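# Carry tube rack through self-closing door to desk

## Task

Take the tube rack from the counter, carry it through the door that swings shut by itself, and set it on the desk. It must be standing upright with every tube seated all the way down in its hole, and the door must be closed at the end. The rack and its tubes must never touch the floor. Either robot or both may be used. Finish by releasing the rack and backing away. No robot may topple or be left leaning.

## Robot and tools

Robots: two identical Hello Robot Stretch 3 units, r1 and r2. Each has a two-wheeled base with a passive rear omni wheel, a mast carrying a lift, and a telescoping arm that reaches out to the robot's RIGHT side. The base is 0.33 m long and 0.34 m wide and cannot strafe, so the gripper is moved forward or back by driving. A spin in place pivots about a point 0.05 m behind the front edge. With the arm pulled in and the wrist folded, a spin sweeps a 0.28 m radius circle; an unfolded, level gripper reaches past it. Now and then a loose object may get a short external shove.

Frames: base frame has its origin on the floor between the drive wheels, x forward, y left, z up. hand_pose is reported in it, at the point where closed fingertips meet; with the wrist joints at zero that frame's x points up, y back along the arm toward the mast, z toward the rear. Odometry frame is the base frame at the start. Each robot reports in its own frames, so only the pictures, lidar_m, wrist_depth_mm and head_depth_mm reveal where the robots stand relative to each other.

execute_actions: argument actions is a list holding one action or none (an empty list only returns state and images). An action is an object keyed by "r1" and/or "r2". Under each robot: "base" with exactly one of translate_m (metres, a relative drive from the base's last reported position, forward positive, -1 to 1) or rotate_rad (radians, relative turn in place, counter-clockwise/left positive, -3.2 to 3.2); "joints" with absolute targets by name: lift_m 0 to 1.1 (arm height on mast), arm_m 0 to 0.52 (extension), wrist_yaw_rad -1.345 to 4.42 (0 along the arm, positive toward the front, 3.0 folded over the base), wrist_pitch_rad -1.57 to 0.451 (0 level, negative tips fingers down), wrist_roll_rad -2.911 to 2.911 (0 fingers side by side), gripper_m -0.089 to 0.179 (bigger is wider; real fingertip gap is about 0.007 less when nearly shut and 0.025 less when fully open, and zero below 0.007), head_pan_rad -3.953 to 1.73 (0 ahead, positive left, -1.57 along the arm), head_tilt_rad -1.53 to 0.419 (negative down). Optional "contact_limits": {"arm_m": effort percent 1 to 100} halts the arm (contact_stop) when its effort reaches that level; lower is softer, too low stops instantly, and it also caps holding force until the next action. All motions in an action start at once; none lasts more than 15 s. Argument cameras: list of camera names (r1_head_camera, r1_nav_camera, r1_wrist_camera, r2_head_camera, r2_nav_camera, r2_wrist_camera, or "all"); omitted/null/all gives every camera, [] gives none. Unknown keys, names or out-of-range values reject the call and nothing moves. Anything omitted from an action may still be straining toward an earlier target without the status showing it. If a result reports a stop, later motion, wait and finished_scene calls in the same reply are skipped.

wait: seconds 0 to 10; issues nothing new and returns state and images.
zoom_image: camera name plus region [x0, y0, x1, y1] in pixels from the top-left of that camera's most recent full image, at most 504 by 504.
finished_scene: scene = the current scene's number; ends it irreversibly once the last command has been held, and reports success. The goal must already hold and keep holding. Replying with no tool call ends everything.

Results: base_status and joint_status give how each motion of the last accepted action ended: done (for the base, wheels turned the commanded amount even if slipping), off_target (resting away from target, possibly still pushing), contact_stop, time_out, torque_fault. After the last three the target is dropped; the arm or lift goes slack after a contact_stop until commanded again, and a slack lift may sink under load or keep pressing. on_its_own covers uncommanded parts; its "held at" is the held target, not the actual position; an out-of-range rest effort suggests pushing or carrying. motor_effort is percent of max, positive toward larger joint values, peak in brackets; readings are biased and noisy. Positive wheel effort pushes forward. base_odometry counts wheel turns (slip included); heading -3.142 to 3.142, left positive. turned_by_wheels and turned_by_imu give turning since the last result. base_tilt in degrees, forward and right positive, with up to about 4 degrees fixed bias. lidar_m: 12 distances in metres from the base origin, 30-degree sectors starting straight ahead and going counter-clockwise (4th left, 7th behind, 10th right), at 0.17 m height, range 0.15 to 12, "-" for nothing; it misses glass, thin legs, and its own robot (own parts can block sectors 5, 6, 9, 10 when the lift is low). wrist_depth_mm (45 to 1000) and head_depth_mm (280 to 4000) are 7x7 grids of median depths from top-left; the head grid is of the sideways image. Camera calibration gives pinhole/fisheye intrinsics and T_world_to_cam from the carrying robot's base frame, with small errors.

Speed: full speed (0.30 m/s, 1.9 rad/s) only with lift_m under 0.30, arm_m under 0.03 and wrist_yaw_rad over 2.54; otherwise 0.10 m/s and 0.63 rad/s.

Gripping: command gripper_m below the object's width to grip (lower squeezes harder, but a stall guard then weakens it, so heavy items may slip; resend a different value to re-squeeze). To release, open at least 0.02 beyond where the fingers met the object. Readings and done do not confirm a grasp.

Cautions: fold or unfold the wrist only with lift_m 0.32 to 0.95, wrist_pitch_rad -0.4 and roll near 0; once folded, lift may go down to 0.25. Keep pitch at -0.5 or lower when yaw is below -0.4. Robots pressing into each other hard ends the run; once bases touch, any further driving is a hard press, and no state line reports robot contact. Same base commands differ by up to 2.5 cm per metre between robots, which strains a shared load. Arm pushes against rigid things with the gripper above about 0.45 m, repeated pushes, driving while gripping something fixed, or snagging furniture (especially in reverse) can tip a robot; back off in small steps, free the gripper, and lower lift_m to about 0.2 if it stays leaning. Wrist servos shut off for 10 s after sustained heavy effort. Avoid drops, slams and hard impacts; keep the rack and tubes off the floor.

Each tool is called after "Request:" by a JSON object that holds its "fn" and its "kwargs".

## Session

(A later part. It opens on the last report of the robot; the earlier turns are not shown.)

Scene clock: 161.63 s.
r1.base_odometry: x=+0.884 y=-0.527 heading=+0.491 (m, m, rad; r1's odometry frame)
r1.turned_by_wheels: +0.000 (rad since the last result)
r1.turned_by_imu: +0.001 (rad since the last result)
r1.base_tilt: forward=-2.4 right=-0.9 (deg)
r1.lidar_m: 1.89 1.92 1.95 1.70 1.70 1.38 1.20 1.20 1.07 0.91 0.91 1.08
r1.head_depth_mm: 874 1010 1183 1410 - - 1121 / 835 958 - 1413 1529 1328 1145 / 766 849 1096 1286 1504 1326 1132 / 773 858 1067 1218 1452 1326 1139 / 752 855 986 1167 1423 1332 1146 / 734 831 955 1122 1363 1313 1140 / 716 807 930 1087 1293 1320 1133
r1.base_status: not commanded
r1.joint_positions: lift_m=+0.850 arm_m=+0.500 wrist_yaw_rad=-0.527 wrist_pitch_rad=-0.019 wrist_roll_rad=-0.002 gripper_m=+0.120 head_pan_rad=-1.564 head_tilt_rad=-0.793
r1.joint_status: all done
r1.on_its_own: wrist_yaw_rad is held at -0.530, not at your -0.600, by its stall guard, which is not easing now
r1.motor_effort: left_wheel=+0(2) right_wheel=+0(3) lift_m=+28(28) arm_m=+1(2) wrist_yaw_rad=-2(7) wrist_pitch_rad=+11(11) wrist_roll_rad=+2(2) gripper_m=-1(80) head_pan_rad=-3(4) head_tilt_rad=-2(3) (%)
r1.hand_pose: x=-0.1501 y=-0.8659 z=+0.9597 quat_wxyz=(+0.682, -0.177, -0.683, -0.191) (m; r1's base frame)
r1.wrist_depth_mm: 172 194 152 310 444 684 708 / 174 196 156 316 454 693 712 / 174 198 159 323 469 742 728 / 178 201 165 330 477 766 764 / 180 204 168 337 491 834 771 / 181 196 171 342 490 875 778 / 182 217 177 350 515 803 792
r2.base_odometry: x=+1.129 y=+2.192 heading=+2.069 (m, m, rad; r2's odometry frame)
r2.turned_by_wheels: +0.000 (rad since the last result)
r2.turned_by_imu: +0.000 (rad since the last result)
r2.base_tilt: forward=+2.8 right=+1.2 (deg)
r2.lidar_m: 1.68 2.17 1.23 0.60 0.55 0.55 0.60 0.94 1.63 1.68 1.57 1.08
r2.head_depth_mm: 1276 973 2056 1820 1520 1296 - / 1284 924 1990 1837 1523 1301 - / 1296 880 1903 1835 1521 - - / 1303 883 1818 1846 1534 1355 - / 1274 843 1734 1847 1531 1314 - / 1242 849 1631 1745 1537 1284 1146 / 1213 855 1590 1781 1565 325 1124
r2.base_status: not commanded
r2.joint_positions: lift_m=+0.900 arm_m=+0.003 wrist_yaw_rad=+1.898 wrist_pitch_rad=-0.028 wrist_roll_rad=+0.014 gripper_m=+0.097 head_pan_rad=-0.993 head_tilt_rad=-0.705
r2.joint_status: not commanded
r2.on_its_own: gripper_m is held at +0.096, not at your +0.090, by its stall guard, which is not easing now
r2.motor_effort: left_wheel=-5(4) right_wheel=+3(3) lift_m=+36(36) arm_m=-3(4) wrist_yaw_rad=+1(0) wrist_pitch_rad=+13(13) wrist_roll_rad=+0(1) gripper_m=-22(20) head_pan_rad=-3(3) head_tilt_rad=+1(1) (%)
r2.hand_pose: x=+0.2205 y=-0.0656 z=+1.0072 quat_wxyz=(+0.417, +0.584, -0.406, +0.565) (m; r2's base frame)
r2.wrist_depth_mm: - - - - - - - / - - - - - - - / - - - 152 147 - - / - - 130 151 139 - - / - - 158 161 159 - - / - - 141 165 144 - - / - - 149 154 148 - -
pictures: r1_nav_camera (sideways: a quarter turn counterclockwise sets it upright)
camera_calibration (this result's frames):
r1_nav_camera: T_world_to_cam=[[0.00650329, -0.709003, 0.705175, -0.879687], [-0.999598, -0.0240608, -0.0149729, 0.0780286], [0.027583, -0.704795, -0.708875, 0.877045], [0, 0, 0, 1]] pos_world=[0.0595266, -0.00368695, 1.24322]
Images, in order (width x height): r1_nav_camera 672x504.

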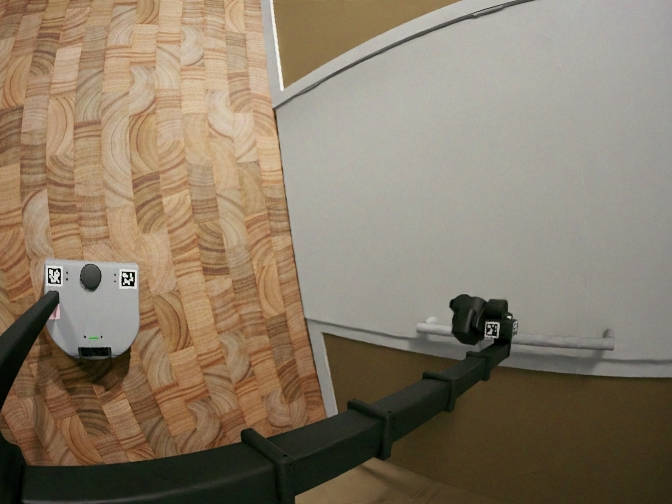

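Request:
{"fn": "execute_actions", "kwargs": {"actions": [{"r2":{"base":{"rotate_rad":-1.3},"joints":{"lift_m":1.0,"wrist_yaw_rad":0,"head_pan_rad":-1.57,"head_tilt_rad":-0.4}},"r1":{"joints":{"arm_m":0}}}], "cameras": []}}

Request:
{"fn": "execute_actions", "kwargs": {"actions": [{"r2":{"base":{"translate_m":0.4}}}], "cameras": []}}

Request:
{"fn": "execute_actions", "kwargs": {"actions": [{"r2":{"base":{"rotate_rad":2.0},"joints":{"arm_m":0.35}}}], "cameras": ["r2_nav_camera","r2_wrist_camera"]}}

Scene clock: 179.63 s.
r1.base_odometry: x=+0.884 y=-0.527 heading=+0.491 (m, m, rad; r1's odometry frame)
r1.turned_by_wheels: +0.000 (rad since the last result)
r1.turned_by_imu: +0.002 (rad since the last result)
r1.base_tilt: forward=-2.4 right=-1.0 (deg)
r1.lidar_m: 1.89 1.92 1.95 1.70 1.70 1.38 1.20 1.20 1.06 0.93 0.93 1.08
r1.head_depth_mm: 874 1014 1195 1461 1583 - - / 839 960 1139 1371 1589 - - / 790 907 1068 1278 1507 - - / 795 909 1051 1255 1489 1350 1092 / 778 874 1011 1194 1454 1310 1139 / 752 849 977 1140 1398 1316 1135 / 729 823 942 1094 1311 1315 1130
r1.base_status: not commanded
r1.joint_positions: lift_m=+0.850 arm_m=+0.003 wrist_yaw_rad=-0.529 wrist_pitch_rad=-0.019 wrist_roll_rad=-0.002 gripper_m=+0.120 head_pan_rad=-1.564 head_tilt_rad=-0.793
r1.joint_status: all done
joint sent to its limit — the command would take r1.arm_m past its lower limit, so that joint was sent only as far as its limit.
r1.on_its_own: wrist_yaw_rad is held at -0.530, not at your -0.600, by its stall guard, which is not easing now
r1.motor_effort: left_wheel=+0(1) right_wheel=+1(0) lift_m=+28(28) arm_m=-3(3) wrist_yaw_rad=-1(2) wrist_pitch_rad=+11(11) wrist_roll_rad=+2(2) gripper_m=+0(0) head_pan_rad=-3(3) head_tilt_rad=-3(3) (%)
r1.hand_pose: x=-0.1506 y=-0.3687 z=+0.9597 quat_wxyz=(+0.682, -0.178, -0.683, -0.192) (m; r1's base frame)
r1.wrist_depth_mm: 562 627 777 978 - 923 804 / 569 622 797 - - 945 815 / 575 638 797 - - 973 840 / 583 644 822 - - - 844 / 592 657 820 - - - 873 / 590 657 862 - - 988 890 / 604 738 895 - - - 885
r2.base_odometry: x=+1.129 y=+2.192 heading=+0.769 (m, m, rad; r2's odometry frame)
r2.turned_by_wheels: -1.300 (rad since the last result)
r2.turned_by_imu: -1.296 (rad since the last result)
r2.base_tilt: forward=+2.7 right=+1.3 (deg)
r2.lidar_m: 1.67 1.08 1.57 1.99 2.14 0.77 0.50 0.49 0.55 0.69 1.28 1.65
r2.head_depth_mm: 536 569 606 643 - - - / 591 632 665 380 755 - - / 660 710 759 362 - - - / 746 811 884 382 796 1319 1311 / 801 866 942 999 1201 1355 1322 / 872 979 1109 1291 1540 1567 1315 / 1055 1220 1436 1648 1831 1615 1321
r2.base_status: done
r2.joint_positions: lift_m=+1.000 arm_m=+0.003 wrist_yaw_rad=+0.002 wrist_pitch_rad=-0.028 wrist_roll_rad=+0.014 gripper_m=+0.097 head_pan_rad=-1.563 head_tilt_rad=-0.408
r2.joint_status: all done
r2.on_its_own: gripper_m is held at +0.096, not at your +0.090, by its stall guard, which is not easing now
r2.motor_effort: left_wheel=+3(9) right_wheel=-4(8) lift_m=+35(36) arm_m=-3(3) wrist_yaw_rad=-2(4) wrist_pitch_rad=+13(13) wrist_roll_rad=+0(0) gripper_m=-20(20) head_pan_rad=-4(29) head_tilt_rad=+2(17) (%)
r2.hand_pose: x=-0.0210 y=-0.4032 z=+1.1071 quat_wxyz=(+0.702, +0.011, -0.712, -0.010) (m; r2's base frame)
r2.wrist_depth_mm: - - 760 597 435 341 282 / - - 715 581 397 347 285 / - - 725 153 147 356 290 / - - 129 154 129 364 296 / - - 147 162 159 341 302 / - - 142 165 143 - 306 / - - 149 153 148 389 305
pictures: none
No camera images: the call's "cameras" was empty. Leave "cameras" out to get every camera's image.

Scene clock: 184.60 s.
r1.base_odometry: x=+0.884 y=-0.527 heading=+0.491 (m, m, rad; r1's odometry frame)
r1.turned_by_wheels: +0.000 (rad since the last result)
r1.turned_by_imu: +0.001 (rad since the last result)
r1.base_tilt: forward=-2.4 right=-1.0 (deg)
r1.lidar_m: 1.89 1.93 1.96 1.70 1.70 1.38 1.20 1.20 1.07 0.93 0.93 1.08
r1.head_depth_mm: 871 1010 1187 1455 1572 - - / 841 968 1136 1377 1591 - - / 791 913 1071 1278 1502 - - / 797 911 1054 1251 1495 1351 1098 / 773 878 1017 1191 1445 1319 1137 / 750 851 973 1146 1382 1310 1141 / 733 823 941 1098 1319 1315 1133
r1.base_status: not commanded
r1.joint_positions: lift_m=+0.850 arm_m=+0.003 wrist_yaw_rad=-0.529 wrist_pitch_rad=-0.019 wrist_roll_rad=-0.002 gripper_m=+0.120 head_pan_rad=-1.564 head_tilt_rad=-0.793
r1.joint_status: not commanded
r1.on_its_own: wrist_yaw_rad is held at -0.530, not at your -0.600, by its stall guard, which is not easing now
r1.motor_effort: left_wheel=+0(0) right_wheel=+0(0) lift_m=+28(28) arm_m=-3(3) wrist_yaw_rad=+0(0) wrist_pitch_rad=+11(11) wrist_roll_rad=+2(2) gripper_m=+0(0) head_pan_rad=-4(4) head_tilt_rad=-3(3) (%)
r1.hand_pose: x=-0.1506 y=-0.3687 z=+0.9597 quat_wxyz=(+0.682, -0.178, -0.683, -0.192) (m; r1's base frame)
r1.wrist_depth_mm: 563 631 769 - - 957 817 / 566 629 817 - - 952 835 / 572 627 815 - - 957 854 / 590 646 807 - - - 851 / 584 664 834 - - - 860 / 596 665 867 - - 982 884 / 598 719 883 - - - 873
r2.base_odometry: x=+1.417 y=+2.470 heading=+0.770 (m, m, rad; r2's odometry frame)
r2.turned_by_wheels: +0.000 (rad since the last result)
r2.turned_by_imu: +0.001 (rad since the last result)
r2.base_tilt: forward=+3.0 right=+1.3 (deg)
r2.lidar_m: 1.29 1.23 0.79 1.57 2.38 1.29 0.88 0.86 0.87 1.00 1.39 1.30
r2.head_depth_mm: 797 864 939 1019 - - - / 873 934 972 381 1123 - - / 976 1048 1125 362 - - - / 1099 1196 1311 382 1072 1554 1312 / 1264 1374 1501 1594 1803 1617 1317 / 1253 1333 1439 1555 1690 1611 1322 / 1176 1257 1341 1442 1558 1603 1322
r2.base_status: done
r2.joint_positions: lift_m=+1.000 arm_m=+0.003 wrist_yaw_rad=+0.002 wrist_pitch_rad=-0.028 wrist_roll_rad=+0.014 gripper_m=+0.097 head_pan_rad=-1.563 head_tilt_rad=-0.408
r2.joint_status: not commanded
r2.on_its_own: gripper_m is held at +0.096, not at your +0.090, by its stall guard, which is not easing now
r2.motor_effort: left_wheel=+2(7) right_wheel=-4(6) lift_m=+35(36) arm_m=-3(3) wrist_yaw_rad=-1(2) wrist_pitch_rad=+13(13) wrist_roll_rad=+0(0) gripper_m=-20(21) head_pan_rad=-2(4) head_tilt_rad=+3(3) (%)
r2.hand_pose: x=-0.0210 y=-0.4032 z=+1.1071 quat_wxyz=(+0.702, +0.011, -0.712, -0.010) (m; r2's base frame)
r2.wrist_depth_mm: 875 995 - 991 702 649 522 / 898 - - 984 696 647 527 / 910 - - 153 147 657 548 / 960 - 129 155 129 685 560 / 989 - 148 162 159 639 564 / - - 143 166 143 - 579 / - - 149 154 148 719 565
pictures: none
No camera images: the call's "cameras" was empty. Leave "cameras" out to get every camera's image.

Scene clock: 188.70 s.
r1.base_odometry: x=+0.884 y=-0.527 heading=+0.491 (m, m, rad; r1's odometry frame)
r1.turned_by_wheels: +0.000 (rad since the last result)
r1.turned_by_imu: +0.001 (rad since the last result)
r1.base_tilt: forward=-2.4 right=-1.0 (deg)
r1.lidar_m: 1.89 1.93 1.95 1.70 1.70 1.38 1.20 1.20 1.07 0.93 0.92 1.08
r1.head_depth_mm: 873 1009 1191 1454 1583 - - / 843 963 1134 1370 1597 - - / 790 904 1075 1281 1493 - - / 796 909 1047 1251 1483 1352 1101 / 773 880 1012 1201 1456 1330 1145 / 752 849 973 1145 1393 1316 1138 / 729 823 939 1095 1322 1310 1133
r1.base_status: not commanded
r1.joint_positions: lift_m=+0.850 arm_m=+0.003 wrist_yaw_rad=-0.529 wrist_pitch_rad=-0.019 wrist_roll_rad=-0.002 gripper_m=+0.120 head_pan_rad=-1.564 head_tilt_rad=-0.793
r1.joint_status: not commanded
r1.on_its_own: wrist_yaw_rad is held at -0.530, not at your -0.600, by its stall guard, which is not easing now
r1.motor_effort: left_wheel=+0(1) right_wheel=+0(0) lift_m=+28(28) arm_m=-3(3) wrist_yaw_rad=+0(1) wrist_pitch_rad=+11(11) wrist_roll_rad=+2(2) gripper_m=+0(1) head_pan_rad=-4(4) head_tilt_rad=-3(4) (%)
r1.hand_pose: x=-0.1506 y=-0.3687 z=+0.9597 quat_wxyz=(+0.682, -0.178, -0.683, -0.192) (m; r1's base frame)
r1.wrist_depth_mm: 555 630 771 969 - 921 813 / 568 637 810 - - 979 837 / 570 659 818 - - 987 839 / 587 651 818 - - - 872 / 591 671 837 - - - 850 / 591 675 852 - - - 877 / 598 728 869 - - - 902
r2.base_odometry: x=+1.417 y=+2.470 heading=+2.769 (m, m, rad; r2's odometry frame)
r2.turned_by_wheels: +2.000 (rad since the last result)
r2.turned_by_imu: +1.996 (rad since the last result)
r2.base_tilt: forward=+2.6 right=+1.4 (deg)
r2.lidar_m: 2.37 1.46 0.88 0.86 0.86 1.00 1.39 1.39 1.29 1.23 0.79 1.47
r2.head_depth_mm: 1097 1193 1270 700 605 1585 1301 / 1077 1173 - 739 584 1599 1313 / 1055 1135 - 722 562 1595 1307 / 1035 1115 711 744 564 1552 1314 / 1016 1095 1156 790 566 1543 1316 / 994 1076 1137 793 569 1512 1320 / 980 1047 1119 797 570 930 1117
r2.base_status: done
r2.joint_positions: lift_m=+1.000 arm_m=+0.350 wrist_yaw_rad=+0.001 wrist_pitch_rad=-0.028 wrist_roll_rad=+0.014 gripper_m=+0.097 head_pan_rad=-1.563 head_tilt_rad=-0.408
r2.joint_status: all done
r2.on_its_own: gripper_m is held at +0.096, not at your +0.090, by its stall guard, which is not easing now
r2.motor_effort: left_wheel=-3(9) right_wheel=+2(8) lift_m=+35(35) arm_m=+3(4) wrist_yaw_rad=-1(2) wrist_pitch_rad=+13(13) wrist_roll_rad=+0(0) gripper_m=-20(20) head_pan_rad=-3(3) head_tilt_rad=+2(3) (%)
r2.hand_pose: x=-0.0212 y=-0.7501 z=+1.1071 quat_wxyz=(+0.702, +0.011, -0.712, -0.010) (m; r2's base frame)
r2.wrist_depth_mm: 529 558 587 613 662 688 743 / 555 574 610 635 668 734 784 / 580 607 633 153 147 761 830 / 593 626 130 152 140 779 849 / 519 482 148 162 159 506 554 / 383 - 143 165 144 - 396 / 302 302 148 153 148 306 311
pictures: r2_nav_camera (sideways: a quarter turn counterclockwise sets it upright), r2_wrist_camera
camera_calibration (this result's frames):
r2_nav_camera: T_world_to_cam=[[-0.0221676, -0.382417, 0.923724, -1.15572], [-0.998337, -0.040713, -0.0408132, 0.110265], [0.0532152, -0.923093, -0.380878, 0.44841], [0, 0, 0, 1]] pos_world=[0.0606, -0.0235521, 1.24285]
r2_wrist_camera: T_world_to_cam=[[-0.999939, -0.00345939, -0.010494, -0.013783], [0.00924449, 0.258283, -0.966025, 1.28925], [0.00605226, -0.966063, -0.258235, -0.274123], [0, 0, 0, 1]] pos_world=[-0.0240416, -0.59786, 1.17452]
Images, in order (width x height): r2_nav_camera 672x504, r2_wrist_camera 644x364.

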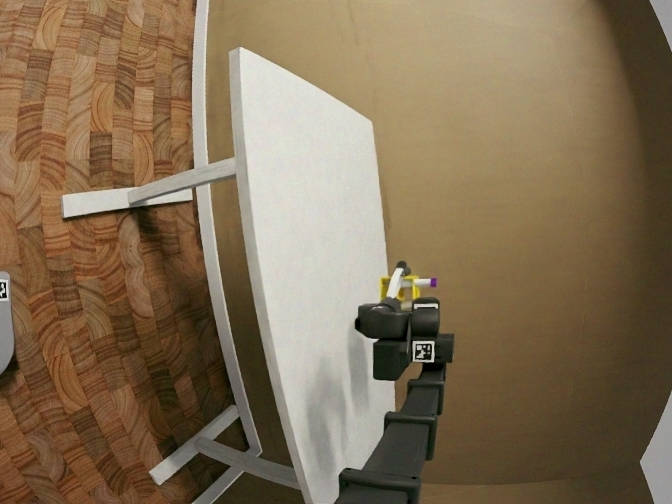

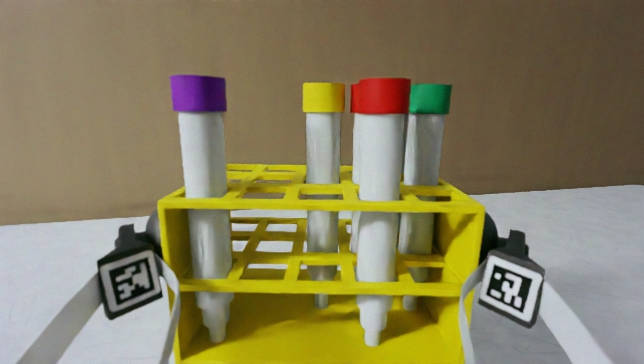

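Request:
{"fn": "execute_actions", "kwargs": {"actions": [{"r2":{"joints":{"lift_m":0.887}}}], "cameras": []}}

Request:
{"fn": "execute_actions", "kwargs": {"actions": [{"r2":{"joints":{"gripper_m":0.179}}}], "cameras": []}}

Request:
{"fn": "execute_actions", "kwargs": {"actions": [{"r2":{"joints":{"arm_m":0,"lift_m":0.9}}}], "cameras": []}}

Request:
{"fn": "finished_scene", "kwargs": {"scene": 2}}

Scene clock: 197.67 s.
r1.base_odometry: x=+0.884 y=-0.527 heading=+0.491 (m, m, rad; r1's odometry frame)
r1.turned_by_wheels: +0.000 (rad since the last result)
r1.turned_by_imu: +0.002 (rad since the last result)
r1.base_tilt: forward=-2.4 right=-1.0 (deg)
r1.lidar_m: 1.89 1.92 1.95 1.70 1.70 1.38 1.20 1.20 1.06 0.93 0.93 1.08
r1.head_depth_mm: 872 1010 1192 1456 1571 - - / 843 963 1145 1366 1605 - - / 789 904 1070 1285 1505 - - / 795 907 1050 1256 1485 1358 1096 / 779 877 1012 1191 1449 1321 1142 / 754 850 981 1144 1378 1327 1136 / 731 822 941 1099 1312 1319 1138
r1.base_status: not commanded
r1.joint_positions: lift_m=+0.850 arm_m=+0.003 wrist_yaw_rad=-0.529 wrist_pitch_rad=-0.019 wrist_roll_rad=-0.002 gripper_m=+0.120 head_pan_rad=-1.564 head_tilt_rad=-0.793
r1.joint_status: not commanded
r1.on_its_own: wrist_yaw_rad is held at -0.530, not at your -0.600, by its stall guard, which is not easing now
r1.motor_effort: left_wheel=+0(0) right_wheel=+0(1) lift_m=+28(28) arm_m=-3(3) wrist_yaw_rad=+0(0) wrist_pitch_rad=+11(11) wrist_roll_rad=+2(2) gripper_m=-1(1) head_pan_rad=-3(4) head_tilt_rad=-3(4) (%)
r1.hand_pose: x=-0.1506 y=-0.3687 z=+0.9597 quat_wxyz=(+0.682, -0.178, -0.683, -0.192) (m; r1's base frame)
r1.wrist_depth_mm: 557 621 765 984 - 944 814 / 572 634 791 - - 967 851 / 579 630 806 - - 975 832 / 581 653 796 - - - 852 / 584 670 837 - - - 864 / 593 673 867 - - 976 888 / 593 735 916 - - - 867
r2.base_odometry: x=+1.417 y=+2.470 heading=+2.769 (m, m, rad; r2's odometry frame)
r2.turned_by_wheels: +0.000 (rad since the last result)
r2.turned_by_imu: +0.001 (rad since the last result)
r2.base_tilt: forward=+2.7 right=+1.2 (deg)
r2.lidar_m: 2.38 1.47 0.89 0.86 0.86 1.00 1.39 1.40 1.29 1.23 0.79 1.47
r2.head_depth_mm: 1099 1194 1259 817 - 1542 1300 / 1076 1169 1230 - 560 1595 1309 / 1055 1143 1204 - 532 1596 1314 / 1033 1121 1183 741 543 1556 1316 / 1015 1094 1164 791 566 1546 1318 / 996 1077 1134 795 568 1512 1322 / 978 1052 1121 798 570 933 1115
r2.base_status: not commanded
r2.joint_positions: lift_m=+0.887 arm_m=+0.350 wrist_yaw_rad=+0.001 wrist_pitch_rad=-0.007 wrist_roll_rad=+0.014 gripper_m=+0.097 head_pan_rad=-1.563 head_tilt_rad=-0.408
r2.joint_status: all done
r2.on_its_own: gripper_m is held at +0.096, not at your +0.090, by its stall guard, which is not easing now
r2.motor_effort: left_wheel=-3(4) right_wheel=+2(3) lift_m=+19(32) arm_m=+3(2) wrist_yaw_rad=-1(1) wrist_pitch_rad=+3(13) wrist_roll_rad=+0(0) gripper_m=-21(20) head_pan_rad=-3(4) head_tilt_rad=+3(3) (%)
r2.hand_pose: x=-0.0212 y=-0.7507 z=+1.0002 quat_wxyz=(+0.703, +0.003, -0.712, -0.002) (m; r2's base frame)
r2.wrist_depth_mm: 542 553 589 628 666 704 734 / 554 584 617 641 662 732 779 / 570 602 648 151 143 766 827 / 459 464 129 153 126 490 500 / 278 258 148 161 158 268 294 / 206 - 143 168 143 - 208 / - 156 148 153 148 159 160
pictures: none
No camera images: the call's "cameras" was empty. Leave "cameras" out to get every camera's image.

Scene clock: 198.97 s.
r1.base_odometry: x=+0.884 y=-0.527 heading=+0.491 (m, m, rad; r1's odometry frame)
r1.turned_by_wheels: +0.000 (rad since the last result)
r1.turned_by_imu: +0.000 (rad since the last result)
r1.base_tilt: forward=-2.4 right=-1.1 (deg)
r1.lidar_m: 1.89 1.93 1.95 1.69 1.70 1.38 1.20 1.20 1.06 0.93 0.93 1.08
r1.head_depth_mm: 876 1008 1193 1457 1573 - - / 839 965 1137 1378 1590 - - / 788 907 1070 1275 1494 - - / 795 906 1042 1260 1485 1359 1099 / 773 873 1007 1190 1457 1325 1144 / 750 848 975 1144 1372 1317 1132 / 732 823 942 1097 1319 1312 1139
r1.base_status: not commanded
r1.joint_positions: lift_m=+0.850 arm_m=+0.003 wrist_yaw_rad=-0.529 wrist_pitch_rad=-0.019 wrist_roll_rad=-0.002 gripper_m=+0.120 head_pan_rad=-1.564 head_tilt_rad=-0.793
r1.joint_status: not commanded
r1.on_its_own: wrist_yaw_rad is held at -0.530, not at your -0.600, by its stall guard, which is not easing now
r1.motor_effort: left_wheel=+1(1) right_wheel=+0(0) lift_m=+28(28) arm_m=-3(3) wrist_yaw_rad=+0(0) wrist_pitch_rad=+11(11) wrist_roll_rad=+1(2) gripper_m=-1(0) head_pan_rad=-3(4) head_tilt_rad=-3(3) (%)
r1.hand_pose: x=-0.1506 y=-0.3687 z=+0.9597 quat_wxyz=(+0.682, -0.178, -0.683, -0.192) (m; r1's base frame)
r1.wrist_depth_mm: 563 624 787 969 - 959 809 / 562 627 794 - - 973 810 / 581 641 791 - - 975 858 / 582 638 817 - - - 855 / 586 663 833 - - - 862 / 604 664 866 - - - 889 / 602 724 891 - - - 879
r2.base_odometry: x=+1.417 y=+2.470 heading=+2.769 (m, m, rad; r2's odometry frame)
r2.turned_by_wheels: +0.000 (rad since the last result)
r2.turned_by_imu: +0.000 (rad since the last result)
r2.base_tilt: forward=+2.9 right=+1.4 (deg)
r2.lidar_m: 2.38 1.46 0.88 0.86 0.86 1.00 1.39 1.39 1.30 1.23 0.79 1.47
r2.head_depth_mm: 1100 1194 1259 818 - 1532 1311 / 1076 1168 1232 - 560 1596 1308 / 1053 1144 1202 - 532 1594 1307 / 1033 1122 1184 741 543 1555 1313 / 1017 1101 1158 788 566 1546 1321 / 992 1074 1138 796 568 1509 1320 / 978 1053 1119 796 571 935 1116
r2.base_status: not commanded
r2.joint_positions: lift_m=+0.887 arm_m=+0.350 wrist_yaw_rad=+0.001 wrist_pitch_rad=-0.015 wrist_roll_rad=+0.014 gripper_m=+0.179 head_pan_rad=-1.563 head_tilt_rad=-0.408
r2.joint_status: all done
r2.motor_effort: left_wheel=-4(4) right_wheel=+3(3) lift_m=+21(21) arm_m=+3(3) wrist_yaw_rad=-1(1) wrist_pitch_rad=+7(7) wrist_roll_rad=+0(0) gripper_m=-1(84) head_pan_rad=-3(3) head_tilt_rad=+2(3) (%)
r2.hand_pose: x=-0.0212 y=-0.7505 z=+0.9980 quat_wxyz=(+0.702, +0.006, -0.712, -0.005) (m; r2's base frame)
r2.wrist_depth_mm: 539 564 585 633 653 704 755 / 550 576 612 642 146 744 791 / 578 607 634 152 146 780 823 / 432 442 128 144 127 467 471 / 290 184 151 161 154 241 286 / - 180 139 147 143 189 202 / 146 149 149 149 144 150 150
pictures: none
No camera images: the call's "cameras" was empty. Leave "cameras" out to get every camera's image.

Scene clock: 202.73 s.
r1.base_odometry: x=+0.884 y=-0.527 heading=+0.491 (m, m, rad; r1's odometry frame)
r1.turned_by_wheels: +0.000 (rad since the last result)
r1.turned_by_imu: +0.001 (rad since the last result)
r1.base_tilt: forward=-2.4 right=-0.8 (deg)
r1.lidar_m: 1.89 1.92 1.95 1.69 1.69 1.38 1.20 1.20 1.06 0.92 0.93 1.08
r1.head_depth_mm: 872 1007 1191 1450 1577 - - / 842 967 1140 1374 1590 - - / 788 913 1063 1282 1506 - - / 796 907 1055 1250 1485 1359 1095 / 771 879 1014 1196 1451 1311 1143 / 752 846 973 1149 1389 1320 1135 / 730 824 940 1102 1320 1313 1141
r1.base_status: not commanded
r1.joint_positions: lift_m=+0.850 arm_m=+0.003 wrist_yaw_rad=-0.529 wrist_pitch_rad=-0.019 wrist_roll_rad=-0.002 gripper_m=+0.120 head_pan_rad=-1.564 head_tilt_rad=-0.793
r1.joint_status: not commanded
r1.on_its_own: wrist_yaw_rad is held at -0.530, not at your -0.600, by its stall guard, which is not easing now
r1.motor_effort: left_wheel=+0(0) right_wheel=+0(1) lift_m=+28(28) arm_m=-3(3) wrist_yaw_rad=+0(1) wrist_pitch_rad=+11(11) wrist_roll_rad=+2(2) gripper_m=+0(0) head_pan_rad=-4(3) head_tilt_rad=-4(3) (%)
r1.hand_pose: x=-0.1506 y=-0.3687 z=+0.9597 quat_wxyz=(+0.682, -0.178, -0.683, -0.192) (m; r1's base frame)
r1.wrist_depth_mm: 560 631 784 991 - 961 796 / 570 624 793 - - 955 831 / 569 639 803 - - 992 833 / 576 649 837 - - - 874 / 588 641 848 - - - 885 / 592 659 856 - - 965 863 / 597 719 909 - - - 907
r2.base_odometry: x=+1.417 y=+2.470 heading=+2.769 (m, m, rad; r2's odometry frame)
r2.turned_by_wheels: +0.000 (rad since the last result)
r2.turned_by_imu: +0.000 (rad since the last result)
r2.base_tilt: forward=+2.9 right=+1.3 (deg)
r2.lidar_m: 2.37 1.47 0.88 0.86 0.87 1.00 1.39 1.39 1.29 1.23 0.79 1.47
r2.head_depth_mm: 1098 1195 1260 777 594 1584 1397 / 1077 1171 1230 779 584 1642 - / 1055 1142 1201 740 563 1632 - / 1037 1121 1185 745 566 1587 1284 / 1014 1097 1162 790 590 1556 1319 / 995 1078 1139 795 569 1518 1318 / 977 1055 1121 799 570 934 1114
r2.base_status: not commanded
r2.joint_positions: lift_m=+0.900 arm_m=+0.003 wrist_yaw_rad=+0.001 wrist_pitch_rad=-0.017 wrist_roll_rad=+0.014 gripper_m=+0.179 head_pan_rad=-1.563 head_tilt_rad=-0.408
r2.joint_status: all done
joint sent to its limit — the command would take r2.arm_m past its lower limit, so that joint was sent only as far as its limit.
r2.motor_effort: left_wheel=-4(3) right_wheel=+3(3) lift_m=+34(37) arm_m=-3(4) wrist_yaw_rad=-1(1) wrist_pitch_rad=+8(8) wrist_roll_rad=+0(0) gripper_m=-2(0) head_pan_rad=-3(3) head_tilt_rad=+2(3) (%)
r2.hand_pose: x=-0.0212 y=-0.4036 z=+1.0100 quat_wxyz=(+0.702, +0.007, -0.712, -0.006) (m; r2's base frame)
r2.wrist_depth_mm: 827 871 899 963 - - - / 849 914 947 - - - - / 884 908 975 504 - - - / 492 494 499 478 517 526 539 / 308 316 304 308 311 340 319 / - 218 220 232 249 262 872 / 194 384 - - - - -
pictures: none
No camera images: the call's "cameras" was empty. Leave "cameras" out to get every camera's image.

The scene is finished: the task was done.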